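# Wind a cable once around a reel held aloft

## Task

With one gripper closed on the reel, pin the cable beneath one of that gripper's fingers at a point close to one cable end. Then loop the cable one complete turn around the reel's hub, keeping it within roughly one cable thickness of the hub along almost the entire loop. Declare completion only when that single grip keeps the reel steady well above the table, while the other arm holds nothing, is away from both reel and cable, and touches the holding arm lightly if at all.

## Robot and tools

Robot and frame. Two arms, left_arm and right_arm, each with six joints (waist, shoulder, elbow, wrist pitch, wrist yaw, wrist roll) and a two-finger gripper. All printed positions share one scene frame in metres: origin on the table surface midway between the arms, +z up, +x out across the table, and left_arm mounted on the +y side. The arm names do not match left or right in the camera images. Each gripper's fingers extend along its own +z axis and close along its y axis. The reported end_effector_position is the point between the finger pads, about 1 cm short of the fingertips, with orientation given as end_effector_quat_wxyz. These readings can be inaccurate, especially when an arm is stretched far out.

execute_actions. Argument "actions" is a list holding zero or one item; "pictures" (true/false) chooses whether camera images come back (default: they do). An empty list only reports the current state. A motion item is {"rows": [...], "steps": n}: up to 15 rows, steps 1 to 15 (default 15), each step lasting 1/30 s; one row is used per step and the final row repeats if steps outnumber rows. A wait item is {"steps": n} with n up to 300, measured from the previous result, and your writing time uses part of it. A refused call does nothing.

Row layout. Every row is one flat list of 14 numbers, each between -1 and 1, covering both arms even if only one moves: left_arm waist, shoulder, elbow, wrist pitch, wrist yaw, wrist roll, opening, then right_arm in the same seven-slot order. The six joint slots are offsets, not targets: they are added to the joint angles shown in the most recent result that lists them (before any such result, and for later calls within one reply, they count from where the arm is when the action begins). They are not cumulative across rows. Scale: 1.0 equals 1.264 rad for waist, 1.32 shoulder, 1.276 elbow, 1.83 wrist pitch, 1.686 wrist yaw, 2.022 wrist roll. Joint ranges in rad: waist -2.880 to 2.880, shoulder 0.000 to 3.142, elbow 0.000 to 3.019, wrist pitch -1.693 to 1.571, wrist yaw -1.571 to 1.571, wrist roll -2.094 to 2.094. Asking for more than 0.019 rad beyond a limit gets the call refused; true limits may differ by up to 0.019 rad, and over-reaching requests are clipped with a "joint sent to its limit" note (possibly about an earlier action). The opening slot is absolute, not an offset: +1 fully open, -1 closed.

Holding position. Zeros are not a pause: they pull the arm back to the reference angles, and arms may droop a little more each action. To keep an arm where you want it, in the first call of a reply send the offsets back to the desired angles, use zeros afterwards, and enlarge the aim if a joint keeps falling short.

Speed limits. Each step, a joint's target can lead its measured angle by at most 0.264 rad (waist), 0.32 (shoulder), 0.276 (elbow), 0.33 (wrist pitch), 0.186 (wrist yaw), 0.522 (wrist roll); large offsets therefore need several actions. If an arm's targets would move its gripper over 70 mm from where it is, all its targets are shrunk toward the measured angles.

Between calls the arms keep heading for the last row sent, until they all nearly stop (slow or blocked counts) or a step is HELD; then only a new action moves them further. Fingers still in motion finish moving.

Result lines. Joint positions and Joint velocities list, per arm, six joints (rad, rad/s) then the finger-pad gap (m, m/s; 0.094 is fully open). grip_measured is the opening on the command scale; each gripper may be off by about 1 mm, consistently. To hold something, command an opening below grip_measured, about 0.03 lower for a firm grip, less for a gentle one. Pads push up to about 50-62 N each, less on very thin parts (under ~2 mm) and sometimes far more on first contact. "joint command not followed" means a clearance check altered or blocked joint targets on some steps; the rest of the row still ran. HELD marks steps where all or part of your row was not sent. MOTOR HOT appears at 85 °C; at 100 °C an OVER-TEMPERATURE FAULT releases that arm's motors and gripper and it falls until cooled, so avoid prolonged heavy holding.

zoom_image. Arguments: "camera" (cam_head_left, cam_head_right, cam_high, cam_low, cam_left_wrist, cam_right_wrist) and "region" [x0, y0, x1, y1] in pixels of that camera's latest image, origin top-left, at most 504 by 504. All cameras give 504x504 images; the wrist cameras are fisheye, the others pinhole with radial distortion (cam_low widest at about 88.6 deg vertical).

finished_scene. Argument "scene": the current scene's number. It ends the scene permanently and reports whether the goal held; the next scene's task then appears. A reply with no tool call ends everything.

Cautions. Loose objects can occasionally get a small push. Anything knocked or placed off the table fails the task. Hard arm-to-arm contact can end the scene. Avoid dropping, slipping, slamming, or shoving objects hard; move smoothly.

Each tool is called after ">>>" by a JSON object that holds its "op" and its "data", one argument or row to a line.

## Session

>>> {"op": "execute_actions", "data": {
  "actions": []
}}

Scene clock: 0.00 s of 6000.00 s.
left_arm: end_effector_position=(+0.5050, +0.2967, +0.3247) grip_measured=+1.000 end_effector_quat_wxyz=(+0.204, +0.159, +0.756, +0.602) | right_arm: end_effector_position=(+0.0530, +0.1186, +0.3601) grip_measured=+1.000 end_effector_quat_wxyz=(-0.204, +0.962, +0.096, +0.155)
Joint positions: left_arm=[-0.405  1.461  1.148 -0.24  -1.194  0.931  0.094] | right_arm=[ 1.472  1.237  1.41  -1.304  0.282 -1.786  0.094]
Joint velocities: left_arm=[ 0.005  0.005  0.002  0.002 -0.022 -0.11   0.   ] | right_arm=[-0.005 -0.015  0.007 -0.007 -0.081 -0.066  0.   ]

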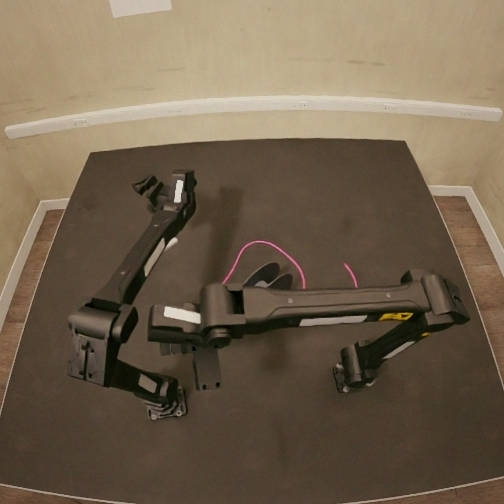

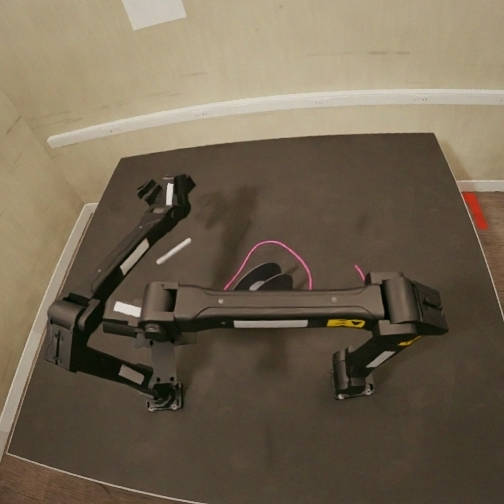

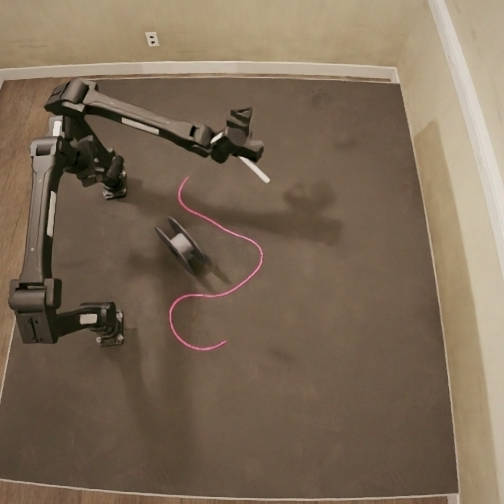

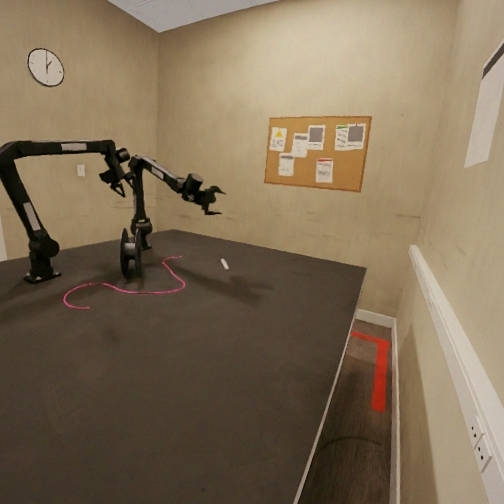

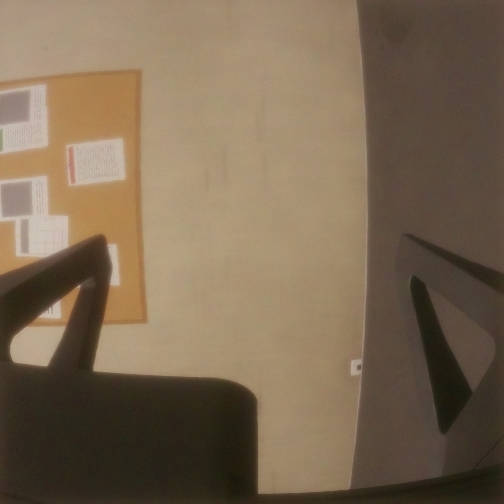

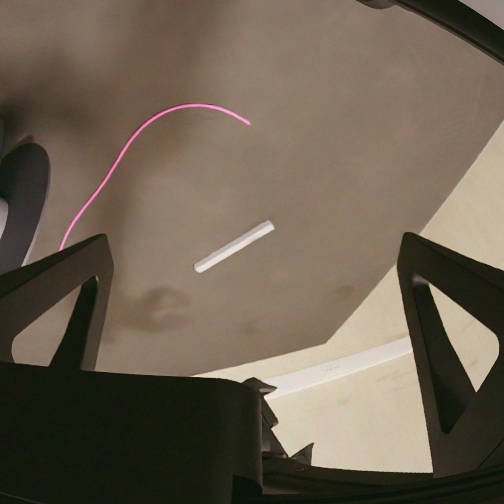

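>>> {"op": "zoom_image", "data": {
  "camera": "cam_high",
  "region": [90, 150, 300, 360]
}}

>>> {"op": "zoom_image", "data": {
  "camera": "cam_low",
  "region": [50, 200, 250, 330]
}}

Region (90, 150, 300, 360) of cam_high's 504x504 image, scaled by 2.400, with more detail than that image has.

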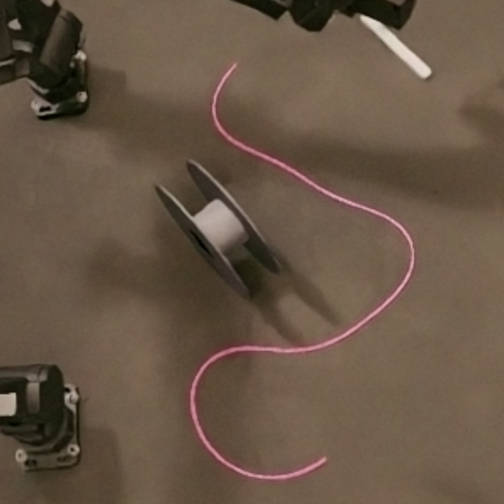

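Region (50, 200, 250, 330) of cam_low's 504x504 image, scaled by 2.520, with more detail than that image has; it fills the top 328 rows of this view, and the rest is white.

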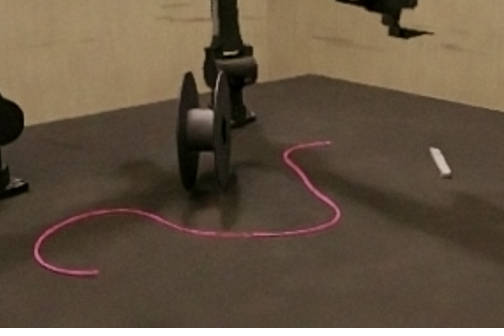

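>>> {"op": "execute_actions", "data": {
  "actions": [
    {"rows":[[0.001,-0.001,0,0,0.001,0,0.95,-0.001,0,0.03,0,0,0.002,0.9],[0.004,-0.003,-0.002,-0.001,0.004,-0.002,0.9,-0.004,0,0.04,0,-0.002,0.009,0.8],[0.010,-0.007,-0.005,-0.002,0.010,-0.004,0.85,-0.010,0,0.045,0,-0.004,0.020,0.7],[0.017,-0.012,-0.009,-0.004,0.017,-0.006,0.8,-0.017,0,0.045,0,-0.007,0.034,0.6],[0.026,-0.018,-0.015,-0.006,0.026,-0.010,0.75,-0.027,0,0.045,0,-0.011,0.054,0.5],[0.038,-0.026,-0.021,-0.008,0.038,-0.015,0.7,-0.038,0,0.045,0,-0.016,0.077,0.4],[0.052,-0.036,-0.029,-0.012,0.052,-0.020,0.65,-0.051,0,0.045,0,-0.021,0.106,0.3],[0.066,-0.047,-0.038,-0.015,0.067,-0.026,0.6,-0.066,0,0.045,0,-0.028,0.136,0.2],[0.083,-0.058,-0.047,-0.019,0.083,-0.032,0.5,-0.083,0,0.045,0,-0.034,0.171,0.1],[0.102,-0.072,-0.058,-0.023,0.102,-0.040,0.4,-0.100,0,0.045,0,-0.042,0.210,0],[0.122,-0.086,-0.069,-0.028,0.123,-0.047,0.3,-0.119,0,0.045,0,-0.050,0.251,-0.1],[0.144,-0.101,-0.082,-0.033,0.144,-0.056,0.2,-0.138,0,0.045,0,-0.058,0.296,-0.2],[0.168,-0.118,-0.095,-0.038,0.168,-0.065,0.1,-0.159,0,0.045,0,-0.066,0.345,-0.2],[0.192,-0.135,-0.109,-0.043,0.193,-0.075,0.1,-0.180,0,0.045,0,-0.075,0.395,-0.2],[0.219,-0.154,-0.124,-0.049,0.219,-0.085,0.1,-0.200,0,0.045,0,-0.084,0.449,-0.2]],"steps":15}
  ],
  "pictures": false
}}

>>> {"op": "execute_actions", "data": {
  "actions": [
    {"rows":[[0.101,-0.071,-0.057,-0.015,0.066,-0.025,0.1,-0.083,0.001,0.045,0,-0.020,0.135,-0.2],[0.129,-0.091,-0.073,-0.021,0.094,-0.036,0.1,-0.104,0.005,0.045,0.001,-0.029,0.192,-0.2],[0.157,-0.111,-0.089,-0.027,0.122,-0.047,0.1,-0.124,0.010,0.045,0.002,-0.038,0.250,-0.2],[0.187,-0.132,-0.106,-0.034,0.151,-0.059,0.1,-0.144,0.018,0.045,0.003,-0.046,0.311,-0.2],[0.217,-0.153,-0.123,-0.041,0.181,-0.070,0.1,-0.162,0.028,0.045,0.004,-0.053,0.372,-0.2],[0.247,-0.174,-0.140,-0.048,0.212,-0.082,0.1,-0.180,0.040,0.045,0.006,-0.061,0.434,-0.2],[0.278,-0.196,-0.157,-0.055,0.242,-0.094,0.1,-0.196,0.054,0.045,0.008,-0.068,0.497,-0.2],[0.308,-0.216,-0.174,-0.061,0.272,-0.105,0.1,-0.211,0.070,0.045,0.010,-0.074,0.558,-0.2],[0.338,-0.238,-0.191,-0.068,0.303,-0.117,0.1,-0.225,0.087,0.045,0.012,-0.079,0.621,-0.2],[0.369,-0.260,-0.208,-0.075,0.333,-0.129,0.1,-0.236,0.106,0.045,0.015,-0.084,0.684,-0.2],[0.399,-0.280,-0.225,-0.082,0.363,-0.141,0.1,-0.245,0.126,0.045,0.017,-0.088,0.745,-0.2],[0.428,-0.301,-0.242,-0.088,0.393,-0.152,0.1,-0.253,0.146,0.045,0.020,-0.091,0.806,-0.2],[0.456,-0.321,-0.258,-0.095,0.421,-0.163,0.1,-0.258,0.168,0.045,0.023,-0.093,0.863,-0.2],[0.484,-0.341,-0.274,-0.101,0.449,-0.174,0.1,-0.261,0.190,0.045,0.026,-0.095,0.921,-0.2],[0.511,-0.360,-0.289,-0.107,0.476,-0.184,0.1,-0.263,0.212,0.045,0.029,-0.095,0.976,-0.2]],"steps":15}
  ],
  "pictures": false
}}

>>> {"op": "execute_actions", "data": {
  "actions": [
    {"rows":[[0.109,-0.077,-0.062,-0.015,0.067,-0.026,0.1,-0.005,0.080,0.045,0.010,0,0.130,-0.2],[0.134,-0.094,-0.076,-0.021,0.092,-0.036,0.1,-0.005,0.095,0.045,0.013,0,0.177,-0.2],[0.157,-0.111,-0.089,-0.026,0.116,-0.045,0.1,-0.005,0.112,0.045,0.016,0,0.223,-0.2],[0.179,-0.126,-0.101,-0.031,0.137,-0.053,0.1,-0.005,0.129,0.045,0.018,0,0.265,-0.2],[0.199,-0.140,-0.113,-0.035,0.158,-0.061,0.1,-0.005,0.146,0.045,0.020,0,0.304,-0.2],[0.219,-0.154,-0.124,-0.040,0.177,-0.068,0.1,-0.005,0.161,0.045,0.022,0,0.341,-0.2],[0.235,-0.165,-0.133,-0.044,0.193,-0.075,0.1,-0.005,0.176,0.045,0.023,0,0.373,-0.2],[0.250,-0.176,-0.141,-0.047,0.208,-0.081,0.1,-0.005,0.190,0.045,0.024,0,0.401,-0.2],[0.264,-0.186,-0.149,-0.050,0.222,-0.086,0.1,-0.005,0.200,0.045,0.025,0,0.429,-0.2],[0.275,-0.194,-0.156,-0.053,0.234,-0.091,0.1,-0.005,0.211,0.045,0.025,0,0.450,-0.2],[0.285,-0.200,-0.161,-0.055,0.243,-0.094,0.1,-0.005,0.220,0.045,0.025,0,0.469,-0.2],[0.292,-0.205,-0.165,-0.056,0.250,-0.097,0.1,-0.005,0.227,0.045,0.025,0,0.482,-0.2],[0.297,-0.209,-0.168,-0.058,0.256,-0.099,0.1,-0.005,0.232,0.045,0.025,0,0.493,-0.2],[0.301,-0.212,-0.170,-0.058,0.259,-0.100,0.1,-0.005,0.234,0.045,0.025,0,0.499,-0.2],[0.302,-0.212,-0.170,-0.059,0.260,-0.101,0.1,-0.005,0.235,0.045,0.025,0,0.500,-0.2]],"steps":15}
  ],
  "pictures": false
}}

>>> {"op": "execute_actions", "data": {
  "actions": [
    {"steps":12}
  ]
}}

Scene clock: 25.83 s of 6000.00 s.
left_arm: end_effector_position=(+0.4703, +0.3783, +0.3017) grip_measured=+0.104 end_effector_quat_wxyz=(+0.244, +0.146, +0.812, +0.509) | right_arm: end_effector_position=(+0.1184, +0.1098, +0.3558) grip_measured=-0.198 end_effector_quat_wxyz=(-0.224, +0.941, -0.249, +0.055)
Joint positions: left_arm=[-0.2    1.32   1.031 -0.3   -0.86   0.833  0.052] | right_arm=[ 1.274  1.237  1.41  -1.304  0.155 -1.238  0.038]
Joint velocities: left_arm=[ 1.04  -0.708 -0.462 -0.266  0.96  -0.418 -0.006] | right_arm=[-0.825 -0.005  0.007  0.012 -0.33   2.264 -0.001]
Steps of this call (steps 1 to 180: nothing new was sent; then 19.33 s passed at rest; steps 181 to 195: all 15 steps of this action). Readings (joint positions):
181: left_arm=[-0.405 1.461 1.148 -0.240 -1.194 0.931] | right_arm=[1.472 1.237 1.410 -1.304 0.282 -1.786]
182: left_arm=[-0.405 1.461 1.148 -0.240 -1.192 0.931] | right_arm=[1.472 1.237 1.410 -1.304 0.282 -1.785]
184: left_arm=[-0.404 1.460 1.148 -0.240 -1.177 0.930] | right_arm=[1.471 1.237 1.410 -1.304 0.276 -1.772]
188: left_arm=[-0.379 1.443 1.130 -0.247 -1.101 0.914] | right_arm=[1.440 1.237 1.410 -1.304 0.244 -1.674]
195: the state above

Scene clock: 26.33 s of 6000.00 s.
left_arm: end_effector_position=(+0.2866, +0.4885, +0.2513) grip_measured=+0.101 end_effector_quat_wxyz=(+0.352, -0.033, +0.893, +0.278) | right_arm: end_effector_position=(+0.2503, +0.1130, +0.2824) grip_measured=-0.198 end_effector_quat_wxyz=(+0.125, -0.469, +0.870, +0.086)
Joint positions: left_arm=[ 0.387  0.889  0.708 -0.463 -0.098  0.559  0.052] | right_arm=[ 0.95   1.428  1.433 -1.272  0.     0.106  0.038]
Joint velocities: left_arm=[ 1.011 -0.747 -0.564 -0.32   1.062 -0.623  0.   ] | right_arm=[-0.142  0.952 -0.012  0.139 -0.051  2.762 -0.   ]
Steps of this call (steps 1 to 15: all 15 steps of this action). Readings (joint positions):
1: left_arm=[-0.161 1.294 1.011 -0.306 -0.800 0.824] | right_arm=[1.244 1.237 1.410 -1.304 0.137 -1.183]
2: left_arm=[-0.119 1.266 0.990 -0.312 -0.745 0.814] | right_arm=[1.212 1.237 1.410 -1.304 0.120 -1.123]
4: left_arm=[-0.032 1.207 0.946 -0.330 -0.647 0.786] | right_arm=[1.146 1.238 1.410 -1.304 0.092 -0.970]
8: left_arm=[0.135 1.086 0.859 -0.377 -0.446 0.712] | right_arm=[1.039 1.261 1.419 -1.303 0.043 -0.585]
15: the state above

Scene clock: 26.83 s of 6000.00 s.
left_arm: end_effector_position=(+0.1849, +0.4758, +0.2152) grip_measured=+0.101 end_effector_quat_wxyz=(+0.429, -0.178, +0.873, +0.150) | right_arm: end_effector_position=(+0.2684, +0.1407, +0.1413) grip_measured=-0.198 end_effector_quat_wxyz=(+0.012, -0.057, +0.998, +0.020)
Joint positions: left_arm=[ 0.757  0.615  0.504 -0.559  0.333  0.389  0.052] | right_arm=[ 0.943  1.721  1.434 -1.237  0.     0.976  0.038]
Joint velocities: left_arm=[ 0.142 -0.063 -0.095 -0.071  0.037 -0.227  0.001] | right_arm=[-0.005  0.132  0.007 -0.007  0.037  0.872 -0.001]
Steps of this call (steps 1 to 15: all 15 steps of this action). Readings (joint positions):
1: left_arm=[0.426 0.861 0.685 -0.470 -0.037 0.549] | right_arm=[0.946 1.461 1.434 -1.268 0.000 0.163]
2: left_arm=[0.469 0.830 0.661 -0.476 0.015 0.539] | right_arm=[0.944 1.493 1.434 -1.265 0.000 0.217]
4: left_arm=[0.556 0.769 0.617 -0.494 0.097 0.514] | right_arm=[0.943 1.553 1.434 -1.256 0.000 0.346]
8: left_arm=[0.675 0.676 0.558 -0.526 0.226 0.459] | right_arm=[0.943 1.642 1.434 -1.243 0.000 0.624]
15: the state above

Scene clock: 27.23 s of 6000.00 s.
left_arm: end_effector_position=(+0.1835, +0.4755, +0.2134) grip_measured=+0.101 end_effector_quat_wxyz=(+0.430, -0.190, +0.871, +0.143) | right_arm: end_effector_position=(+0.2691, +0.1422, +0.1402) grip_measured=-0.198 end_effector_quat_wxyz=(+0.011, +0.002, +1.000, +0.021)
Joint positions: left_arm=[ 0.762  0.614  0.501 -0.562  0.336  0.365  0.052] | right_arm=[ 0.943  1.726  1.439 -1.236  0.     1.095  0.038]
Joint velocities: left_arm=[-0.005 -0.005  0.007  0.002  0.066  0.022 -0.001] | right_arm=[-0.024 -0.015  0.012 -0.012 -0.037  0.066  0.001]
Steps of this call (steps 1 to 12: the robot went on to your last target). Readings (joint positions):
1: left_arm=[0.761 0.614 0.502 -0.560 0.335 0.385] | right_arm=[0.943 1.724 1.434 -1.237 0.000 1.002]
2: left_arm=[0.762 0.614 0.501 -0.561 0.335 0.380] | right_arm=[0.943 1.726 1.434 -1.237 0.000 1.022]
4: left_arm=[0.762 0.614 0.501 -0.562 0.336 0.374] | right_arm=[0.943 1.726 1.435 -1.237 0.000 1.052]
8: left_arm=[0.762 0.614 0.501 -0.562 0.336 0.368] | right_arm=[0.943 1.726 1.438 -1.236 0.000 1.082]
12: the state above

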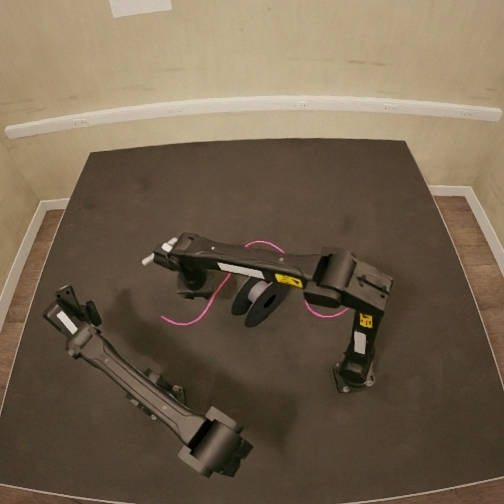

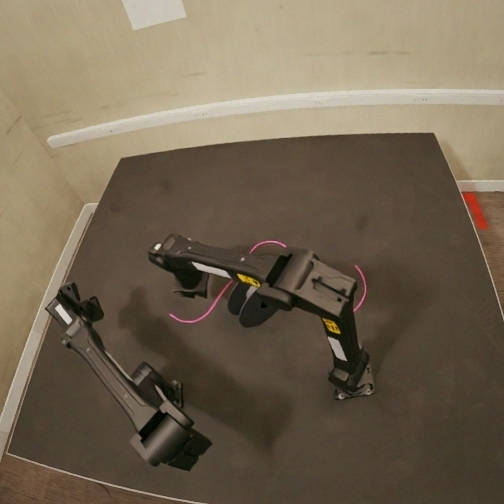

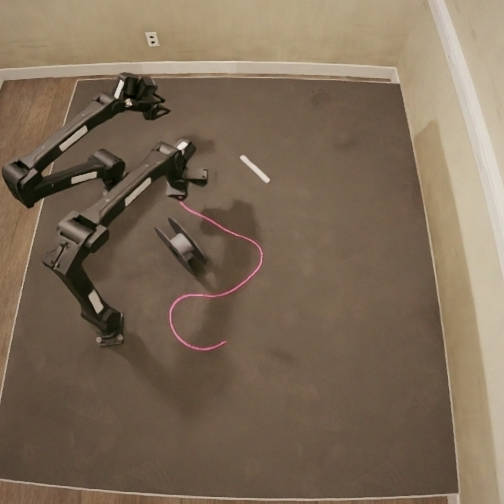

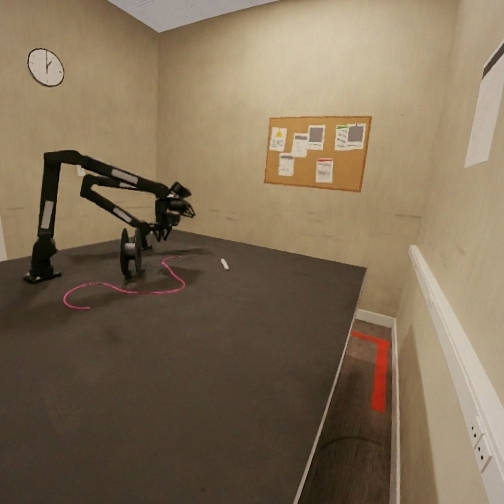

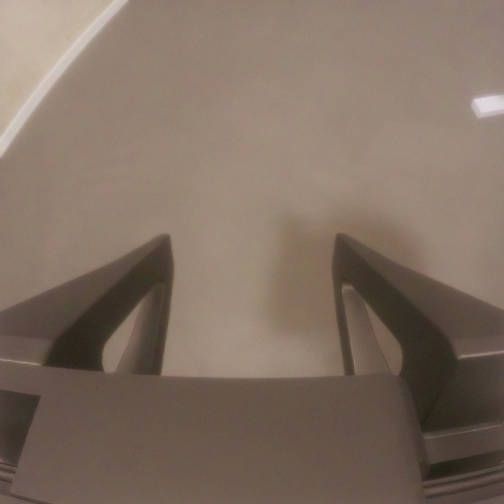

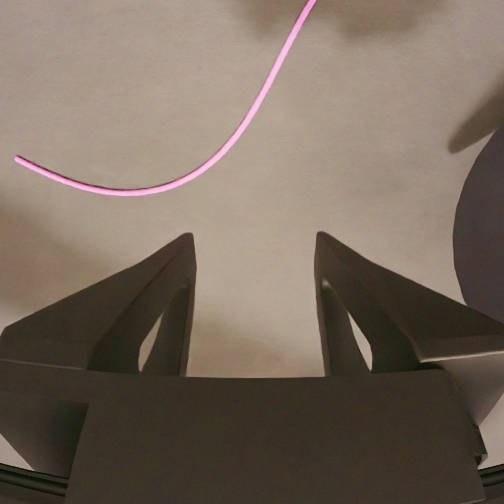

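>>> {"op": "execute_actions", "data": {
  "actions": [
    {"rows":[[0,0,0.02,0,0,0,0.1,0.001,0.001,0,0.001,0,0.03,-0.2],[0,0,0.02,0,0,0,0.1,0.002,0.004,-0.002,0.004,0,0.07,-0.2],[0,0,0.02,0,0,0,0.1,0.004,0.010,-0.006,0.010,0,0.12,-0.2],[0,0,0.02,0,0,0,0.1,0.006,0.019,-0.012,0.018,0,0.17,-0.2],[0,0,0.02,0,0,0,0.1,0.009,0.029,-0.018,0.028,0,0.22,-0.2],[0,0,0.02,0,0,0,0.1,0.012,0.041,-0.026,0.039,0,0.26,-0.2],[0,0,0.02,0,0,0,0.1,0.014,0.054,-0.034,0.052,0,0.30,-0.2],[0,0,0.02,0,0,0,0.1,0.016,0.068,-0.042,0.065,0,0.325,-0.2],[0,0,0.02,0,0,0,0.1,0.018,0.081,-0.051,0.077,0,0.34,-0.2],[0,0,0.02,0,0,0,0.1,0.019,0.094,-0.059,0.090,0,0.344,-0.2],[0,0,0.02,0,0,0,0.1,0.020,0.105,-0.066,0.100,0,0.344,-0.2],[0,0,0.02,0,0,0,0.1,0.020,0.115,-0.072,0.110,0,0.344,-0.2],[0,0,0.02,0,0,0,0.1,0.020,0.123,-0.077,0.118,0,0.344,-0.2],[0,0,0.02,0,0,0,0.1,0.020,0.128,-0.081,0.124,0,0.344,-0.2],[0,0,0.02,0,0,0,0.1,0.020,0.130,-0.083,0.127,0,0.344,-0.2]],"steps":15}
  ],
  "pictures": false
}}

>>> {"op": "execute_actions", "data": {
  "actions": [
    {"steps":10}
  ]
}}

Scene clock: 30.73 s of 6000.00 s.
left_arm: end_effector_position=(+0.1835, +0.4755, +0.2134) grip_measured=+0.101 end_effector_quat_wxyz=(+0.430, -0.191, +0.871, +0.143) | right_arm: end_effector_position=(+0.2672, +0.1576, +0.0444) grip_measured=-0.198 end_effector_quat_wxyz=(+0.003, +0.298, +0.954, +0.017)
Joint positions: left_arm=[ 0.762  0.614  0.501 -0.562  0.336  0.364  0.052] | right_arm=[ 0.96   1.86   1.357 -1.033  0.     1.711  0.038]
Joint velocities: left_arm=[-0.015 -0.005  0.002 -0.022  0.022  0.007 -0.001] | right_arm=[ 0.024  0.562 -0.305  0.31   0.051  0.418 -0.001]
Steps of this call (steps 1 to 30: the robot went on to your last target; steps 31 to 90: nothing new was sent; steps 91 to 105: all 15 steps of this action). Readings (joint positions):
91: left_arm=[0.762 0.614 0.501 -0.562 0.336 0.364] | right_arm=[0.943 1.726 1.439 -1.236 0.000 1.110]
92: left_arm=[0.762 0.614 0.501 -0.562 0.336 0.364] | right_arm=[0.943 1.726 1.439 -1.236 0.000 1.129]
94: left_arm=[0.762 0.614 0.501 -0.562 0.336 0.364] | right_arm=[0.943 1.726 1.439 -1.230 0.000 1.213]
98: left_arm=[0.762 0.614 0.501 -0.562 0.336 0.364] | right_arm=[0.945 1.738 1.425 -1.168 0.000 1.470]
105: the state above

Scene clock: 31.07 s of 6000.00 s.
left_arm: end_effector_position=(+0.1835, +0.4755, +0.2134) grip_measured=+0.101 end_effector_quat_wxyz=(+0.430, -0.191, +0.871, +0.143) | right_arm: end_effector_position=(+0.2650, +0.1556, +0.0300) grip_measured=-0.199 end_effector_quat_wxyz=(+0.002, +0.325, +0.946, +0.011)
Joint positions: left_arm=[ 0.762  0.614  0.501 -0.562  0.336  0.364  0.052] | right_arm=[ 0.962  1.879  1.343 -1.012  0.     1.77   0.038]
Joint velocities: left_arm=[-0.005  0.005  0.007 -0.007  0.007 -0.051  0.   ] | right_arm=[-0.024 -0.015  0.007 -0.012  0.051 -0.051  0.001]
Steps of this call (steps 1 to 10: the robot went on to your last target). Readings (joint positions):
1: left_arm=[0.762 0.614 0.501 -0.562 0.336 0.364] | right_arm=[0.961 1.877 1.348 -1.025 0.000 1.724]
2: left_arm=[0.762 0.614 0.501 -0.562 0.336 0.364] | right_arm=[0.962 1.891 1.341 -1.022 0.000 1.735]
4: left_arm=[0.762 0.614 0.501 -0.562 0.336 0.364] | right_arm=[0.962 1.880 1.344 -1.012 0.000 1.750]
8: left_arm=[0.762 0.614 0.501 -0.562 0.336 0.364] | right_arm=[0.962 1.879 1.343 -1.012 0.000 1.765]
10: the state above

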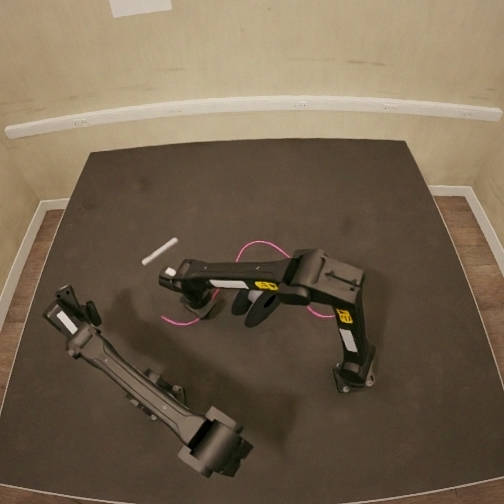

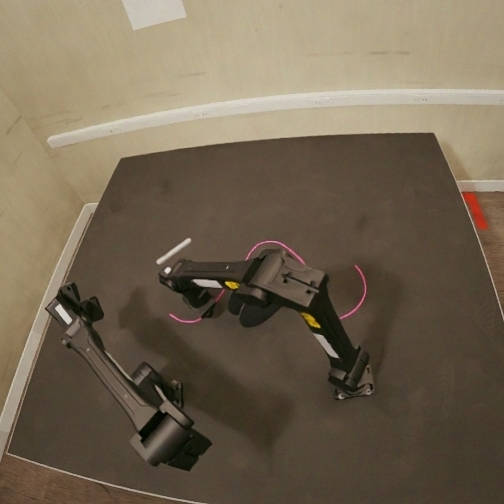

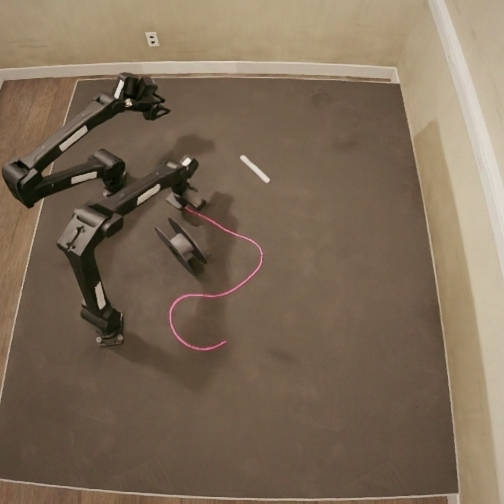

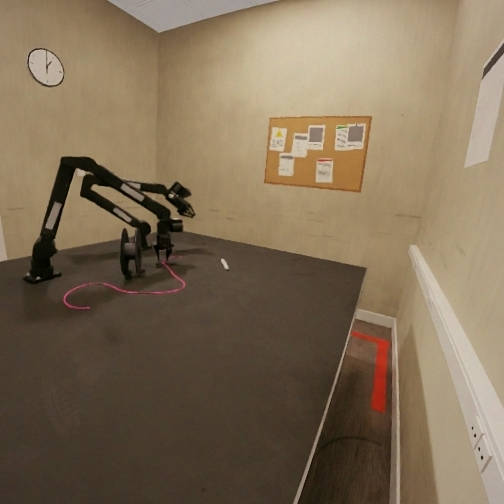

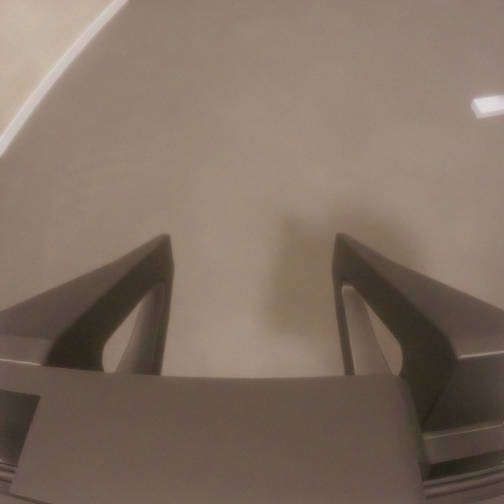

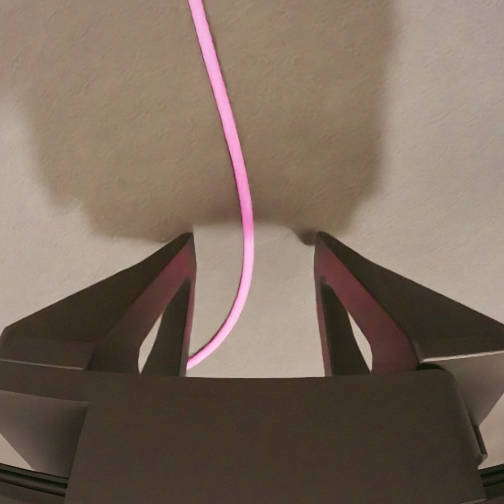

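>>> {"op": "execute_actions", "data": {
  "actions": [
    {"rows":[[0,0,0.02,0,0,0,0.1,0,0.012,0,0,0,0,-0.3],[0,0,0.02,0,0,0,0.1,0,0.015,0,0,0,0,-0.4],[0,0,0.02,0,0,0,0.1,0,0.017,0,0,0,0,-0.5],[0,0,0.02,0,0,0,0.1,0,0.019,0,0,0,0,-0.6],[0,0,0.02,0,0,0,0.1,0,0.021,0,0,0,0,-0.65],[0,0,0.02,0,0,0,0.1,0,0.023,0,0,0,0,-0.7],[0,0,0.02,0,0,0,0.1,0,0.025,0,0,0,0,-0.7],[0,0,0.02,0,0,0,0.1,0,0.026,0,0,0,0,-0.7],[0,0,0.02,0,0,0,0.1,0,0.027,0,0,0,0,-0.7],[0,0,0.02,0,0,0,0.1,0,0.027,0,0,0,0,-0.7],[0,0,0.02,0,0,0,0.1,0,0.027,0,0,0,0,-0.7],[0,0,0.02,0,0,0,0.1,0,0.027,0,0,0,0,-0.7]],"steps":14}
  ],
  "pictures": false
}}

Scene clock: 32.73 s of 6000.00 s.
left_arm: end_effector_position=(+0.1835, +0.4755, +0.2134) grip_measured=+0.101 end_effector_quat_wxyz=(+0.430, -0.191, +0.871, +0.143) | right_arm: end_effector_position=(+0.2647, +0.1550, +0.0266) grip_measured=-0.698 end_effector_quat_wxyz=(+0.001, +0.328, +0.945, +0.008)
Joint positions: left_arm=[ 0.762  0.614  0.501 -0.562  0.336  0.364  0.052] | right_arm=[ 0.962  1.885  1.343 -1.012  0.     1.776  0.014]
Joint velocities: left_arm=[-0.015  0.005  0.007 -0.002  0.081 -0.022 -0.002] | right_arm=[-0.015  0.015  0.012 -0.002  0.007  0.022 -0.   ]
Steps of this call (steps 1 to 30: the robot went on to your last target; steps 31 to 36: nothing new was sent; steps 37 to 50: all 14 steps of this action). Readings (joint positions):
37: left_arm=[0.762 0.614 0.501 -0.562 0.336 0.364] | right_arm=[0.962 1.879 1.343 -1.012 0.000 1.776]
38: left_arm=[0.762 0.614 0.501 -0.562 0.336 0.364] | right_arm=[0.962 1.879 1.343 -1.012 0.000 1.776]
40: left_arm=[0.762 0.614 0.501 -0.562 0.336 0.364] | right_arm=[0.962 1.879 1.343 -1.012 0.000 1.776]
44: left_arm=[0.762 0.614 0.501 -0.562 0.336 0.364] | right_arm=[0.962 1.880 1.343 -1.012 0.000 1.776]
50: the state above

>>> {"op": "execute_actions", "data": {
  "actions": [
    {"rows":[[0,0,0.02,0,0,0,0.1,0,0.023,0,0,0,0,-0.7],[0,0,0.02,0,0,0,0.1,0,0.025,0,0,0,0,-0.7],[0,0,0.02,0,0,0,0.1,0,0.027,0,0,0,0,-0.7],[0,0,0.02,0,0,0,0.1,0,0.028,0,0,0,0,-0.7],[0,0,0.02,0,0,0,0.1,0,0.029,0,0,0,0,-0.72],[0,0,0.02,0,0,0,0.1,0,0.030,0,0,0,0,-0.75],[0,0,0.02,0,0,0,0.1,0,0.030,0,0,0,0,-0.78],[0,0,0.02,0,0,0,0.1,0,0.030,0,0,0,0,-0.82],[0,0,0.02,0,0,0,0.1,0,0.030,0,0,0,0,-0.86],[0,0,0.02,0,0,0,0.1,0,0.030,0,0,0,0,-0.90],[0,0,0.02,0,0,0,0.1,0,0.030,0,0,0,0,-0.93],[0,0,0.02,0,0,0,0.1,0,0.030,0,0,0,0,-0.96],[0,0,0.02,0,0,0,0.1,0,0.030,0,0,0,0,-0.98]],"steps":15}
  ]
}}

Scene clock: 34.10 s of 6000.00 s.
left_arm: end_effector_position=(+0.1835, +0.4755, +0.2134) grip_measured=+0.101 end_effector_quat_wxyz=(+0.430, -0.191, +0.871, +0.143) | right_arm: end_effector_position=(+0.2644, +0.1543, +0.0233) grip_measured=-0.967 end_effector_quat_wxyz=(+0.001, +0.328, +0.945, +0.005)
Joint positions: left_arm=[ 0.762  0.614  0.501 -0.562  0.336  0.364  0.052] | right_arm=[ 0.962  1.892  1.343 -1.012  0.     1.776  0.002]
Joint velocities: left_arm=[-0.024 -0.005  0.012 -0.007 -0.051 -0.022 -0.001] | right_arm=[-0.015 -0.005 -0.002  0.007 -0.037 -0.051  0.   ]
Steps of this call (steps 1 to 15: the robot went on to your last target; steps 16 to 26: nothing new was sent; steps 27 to 41: all 15 steps of this action). Readings (joint positions):
27: left_arm=[0.762 0.614 0.501 -0.562 0.336 0.364] | right_arm=[0.962 1.886 1.343 -1.012 0.000 1.776]
28: left_arm=[0.762 0.614 0.501 -0.562 0.336 0.364] | right_arm=[0.962 1.886 1.343 -1.012 0.000 1.776]
30: left_arm=[0.762 0.614 0.501 -0.562 0.336 0.364] | right_arm=[0.962 1.888 1.343 -1.012 0.000 1.776]
34: left_arm=[0.762 0.614 0.501 -0.562 0.336 0.364] | right_arm=[0.962 1.892 1.343 -1.012 0.000 1.776]
41: the state above

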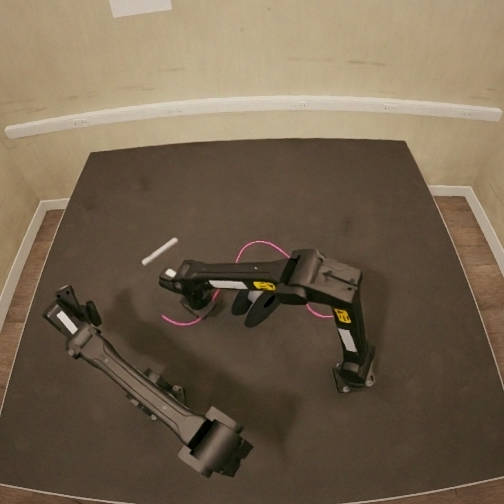

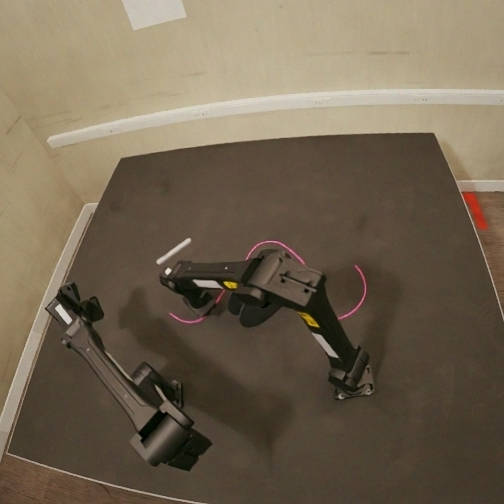

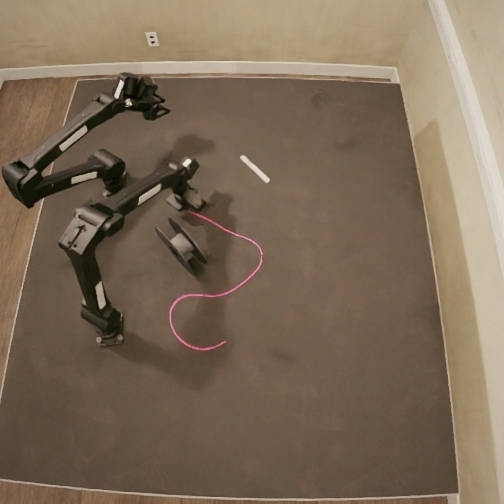

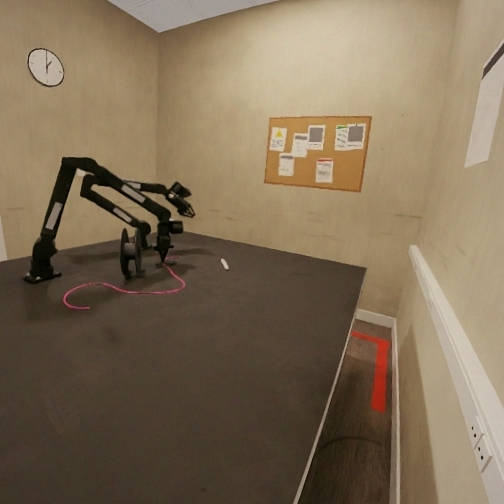

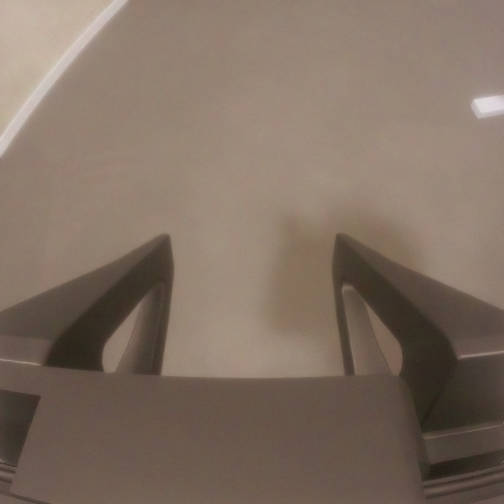

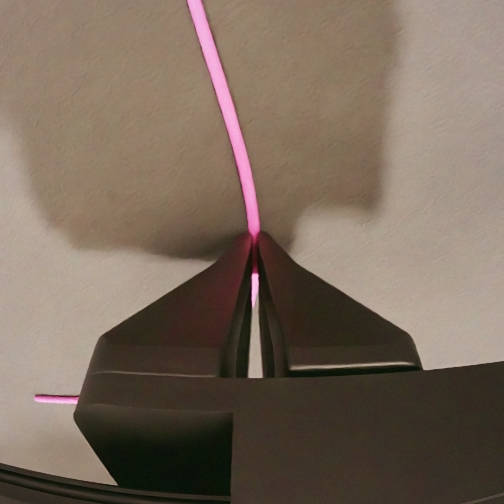

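>>> {"op": "execute_actions", "data": {
  "actions": [
    {"rows":[[0,0,0.02,0,0,0,0.1,0,0,0.03,-0.001,0,0,-0.985],[0,0,0.02,0,0,0,0.1,0,-0.001,0.048,-0.004,0,0,-0.985],[0,0,0.02,0,0,0,0.1,0,-0.003,0.055,-0.008,0,0,-0.985],[0,0,0.02,0,0,0,0.1,0,-0.005,0.062,-0.015,0,0,-0.985],[0,0,0.02,0,0,0,0.1,0,-0.009,0.071,-0.023,0,0,-0.985],[0,0,0.02,0,0,0,0.1,0,-0.012,0.080,-0.033,0,0,-0.985],[0,0,0.02,0,0,0,0.1,0,-0.016,0.092,-0.044,0,0,-0.985],[0,0,0.02,0,0,0,0.1,0,-0.021,0.105,-0.057,0,0,-0.985],[0,0,0.02,0,0,0,0.1,0,-0.026,0.120,-0.071,0,0,-0.985],[0,0,0.02,0,0,0,0.1,0,-0.032,0.135,-0.086,0,0,-0.985],[0,0,0.02,0,0,0,0.1,0,-0.038,0.152,-0.102,0,0,-0.985],[0,0,0.02,0,0,0,0.1,0,-0.044,0.168,-0.118,0,0,-0.985],[0,0,0.02,0,0,0,0.1,0,-0.050,0.186,-0.136,0,0,-0.985],[0,0,0.02,0,0,0,0.1,0,-0.057,0.205,-0.154,0,0,-0.985],[0,0,0.02,0,0,0,0.1,0,-0.064,0.223,-0.172,0,0,-0.985]],"steps":15}
  ],
  "pictures": false
}}

>>> {"op": "execute_actions", "data": {
  "actions": [
    {"rows":[[0,0,0.02,0,0,0,0.1,0,-0.028,0.110,-0.050,0,0,-0.985],[0,0,0.02,0,0,0,0.1,0,-0.035,0.128,-0.068,0,0,-0.985],[0,0,0.02,0,0,0,0.1,0,-0.041,0.146,-0.085,0,0,-0.985],[0,0,0.02,0,0,0,0.1,0,-0.047,0.163,-0.102,0,0,-0.985],[0,0,0.02,0,0,0,0.1,0,-0.053,0.180,-0.118,0,0,-0.985],[0,0,0.02,0,0,0,0.1,0,-0.059,0.195,-0.133,0,0,-0.985],[0,0,0.02,0,0,0,0.1,0,-0.064,0.209,-0.147,0,0,-0.985],[0,0,0.02,0,0,0,0.1,0,-0.069,0.222,-0.160,0,0,-0.985],[0,0,0.02,0,0,0,0.1,0,-0.073,0.234,-0.171,0,0,-0.985],[0,0,0.02,0,0,0,0.1,0,-0.077,0.244,-0.181,0,0,-0.985],[0,0,0.02,0,0,0,0.1,0,-0.080,0.252,-0.189,0,0,-0.985],[0,0,0.02,0,0,0,0.1,0,-0.082,0.259,-0.195,0,0,-0.985],[0,0,0.02,0,0,0,0.1,0,-0.084,0.264,-0.200,0,0,-0.985],[0,0,0.02,0,0,0,0.1,0,-0.085,0.267,-0.202,0,0,-0.985],[0,0,0.02,0,0,0,0.1,0,-0.085,0.268,-0.203,0,0,-0.985]],"steps":15}
  ],
  "pictures": false
}}

>>> {"op": "execute_actions", "data": {
  "actions": [
    {"steps":10}
  ]
}}

Scene clock: 37.40 s of 6000.00 s.
left_arm: end_effector_position=(+0.1835, +0.4755, +0.2134) grip_measured=+0.101 end_effector_quat_wxyz=(+0.430, -0.191, +0.871, +0.143) | right_arm: end_effector_position=(+0.2727, +0.1710, +0.1089) grip_measured=-0.971 end_effector_quat_wxyz=(-0.000, +0.328, +0.945, -0.003)
Joint positions: left_arm=[ 0.762  0.614  0.501 -0.562  0.336  0.364  0.052] | right_arm=[ 0.962  1.851  1.528 -1.254  0.     1.776  0.001]
Joint velocities: left_arm=[-0.005 -0.005 -0.002 -0.007  0.007  0.022  0.   ] | right_arm=[ 0.005 -0.288  0.642 -0.852  0.022 -0.007  0.   ]
Steps of this call (steps 1 to 15: the robot went on to your last target; steps 16 to 84: nothing new was sent; steps 85 to 99: all 15 steps of this action). Readings (joint positions):
85: left_arm=[0.762 0.614 0.501 -0.562 0.336 0.364] | right_arm=[0.962 1.892 1.343 -1.012 0.000 1.776]
86: left_arm=[0.762 0.614 0.501 -0.562 0.336 0.364] | right_arm=[0.962 1.892 1.345 -1.012 0.000 1.776]
88: left_arm=[0.762 0.614 0.501 -0.562 0.336 0.364] | right_arm=[0.962 1.892 1.353 -1.018 0.000 1.776]
92: left_arm=[0.762 0.614 0.501 -0.562 0.336 0.364] | right_arm=[0.962 1.891 1.397 -1.071 0.000 1.776]
99: the state above

Scene clock: 37.90 s of 6000.00 s.
left_arm: end_effector_position=(+0.1835, +0.4755, +0.2134) grip_measured=+0.101 end_effector_quat_wxyz=(+0.430, -0.191, +0.871, +0.143) | right_arm: end_effector_position=(+0.2687, +0.1629, +0.2885) grip_measured=-0.971 end_effector_quat_wxyz=(+0.005, +0.328, +0.944, +0.035)
Joint positions: left_arm=[ 0.762  0.614  0.501 -0.562  0.336  0.364  0.052] | right_arm=[ 0.962  1.724  1.827 -1.604  0.     1.776  0.001]
Joint velocities: left_arm=[ 0.005 -0.005 -0.002  0.002  0.037  0.007  0.   ] | right_arm=[ 0.005 -0.112  0.144 -0.193 -0.022  0.007  0.001]
Steps of this call (steps 1 to 15: all 15 steps of this action). Readings (joint positions):
1: left_arm=[0.762 0.614 0.501 -0.562 0.336 0.364] | right_arm=[0.962 1.842 1.553 -1.283 0.000 1.776]
2: left_arm=[0.762 0.614 0.501 -0.562 0.336 0.364] | right_arm=[0.962 1.834 1.581 -1.311 0.000 1.776]
4: left_arm=[0.762 0.614 0.501 -0.562 0.336 0.364] | right_arm=[0.962 1.818 1.640 -1.370 0.000 1.776]
8: left_arm=[0.762 0.614 0.501 -0.562 0.336 0.364] | right_arm=[0.962 1.780 1.738 -1.484 0.000 1.776]
15: the state above

Scene clock: 38.23 s of 6000.00 s.
left_arm: end_effector_position=(+0.1835, +0.4755, +0.2134) grip_measured=+0.101 end_effector_quat_wxyz=(+0.430, -0.191, +0.871, +0.143) | right_arm: end_effector_position=(+0.2677, +0.1610, +0.2924) grip_measured=-0.971 end_effector_quat_wxyz=(+0.004, +0.328, +0.944, +0.033)
Joint positions: left_arm=[ 0.762  0.614  0.501 -0.562  0.336  0.364  0.052] | right_arm=[ 0.962  1.72   1.832 -1.616  0.     1.776  0.001]
Joint velocities: left_arm=[-0.005  0.015  0.002  0.012 -0.007  0.022  0.   ] | right_arm=[-0.015 -0.005 -0.012 -0.012 -0.007 -0.066  0.003]
Steps of this call (steps 1 to 10: the robot went on to your last target). Readings (joint positions):
1: left_arm=[0.762 0.614 0.501 -0.562 0.336 0.364] | right_arm=[0.962 1.720 1.830 -1.609 0.000 1.776]
2: left_arm=[0.762 0.614 0.501 -0.562 0.336 0.364] | right_arm=[0.962 1.719 1.832 -1.612 0.000 1.776]
4: left_arm=[0.762 0.614 0.501 -0.562 0.336 0.364] | right_arm=[0.962 1.719 1.832 -1.614 0.000 1.776]
8: left_arm=[0.762 0.614 0.501 -0.562 0.336 0.364] | right_arm=[0.962 1.720 1.832 -1.616 0.000 1.776]
10: the state above

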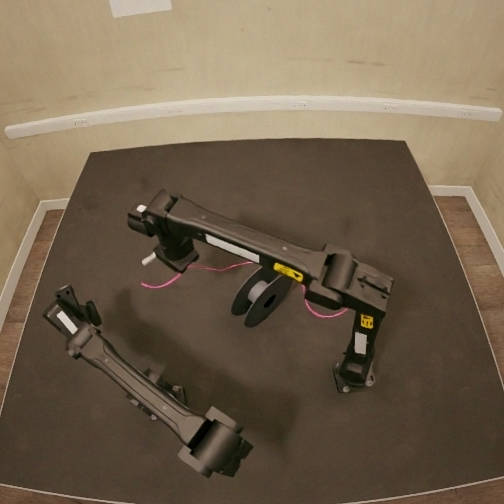

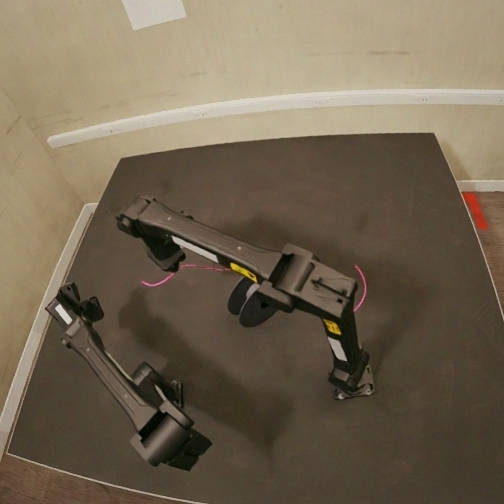

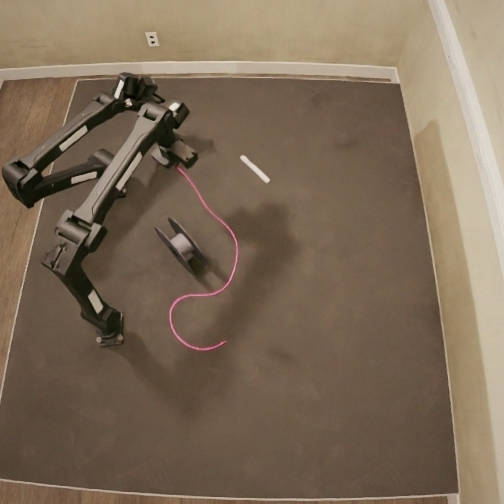

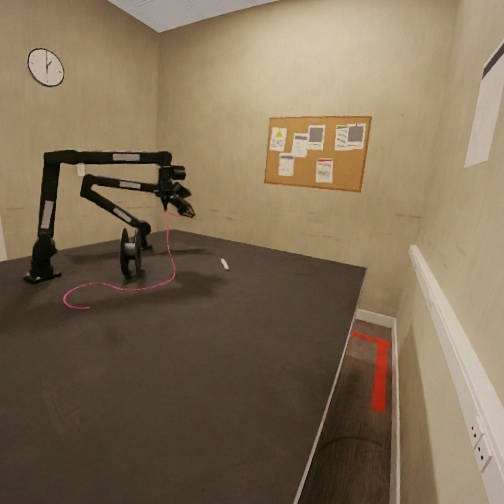

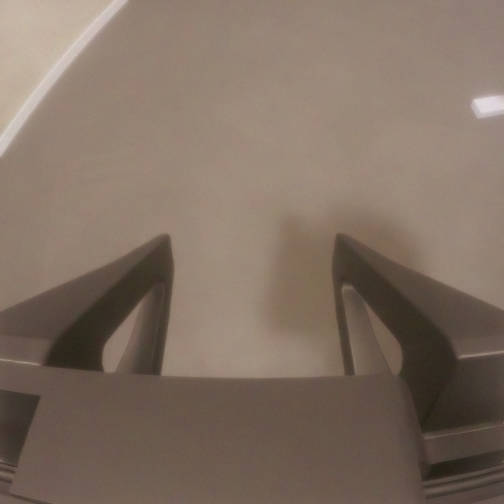

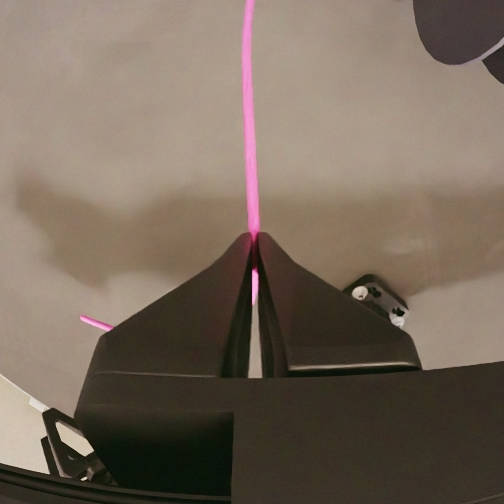

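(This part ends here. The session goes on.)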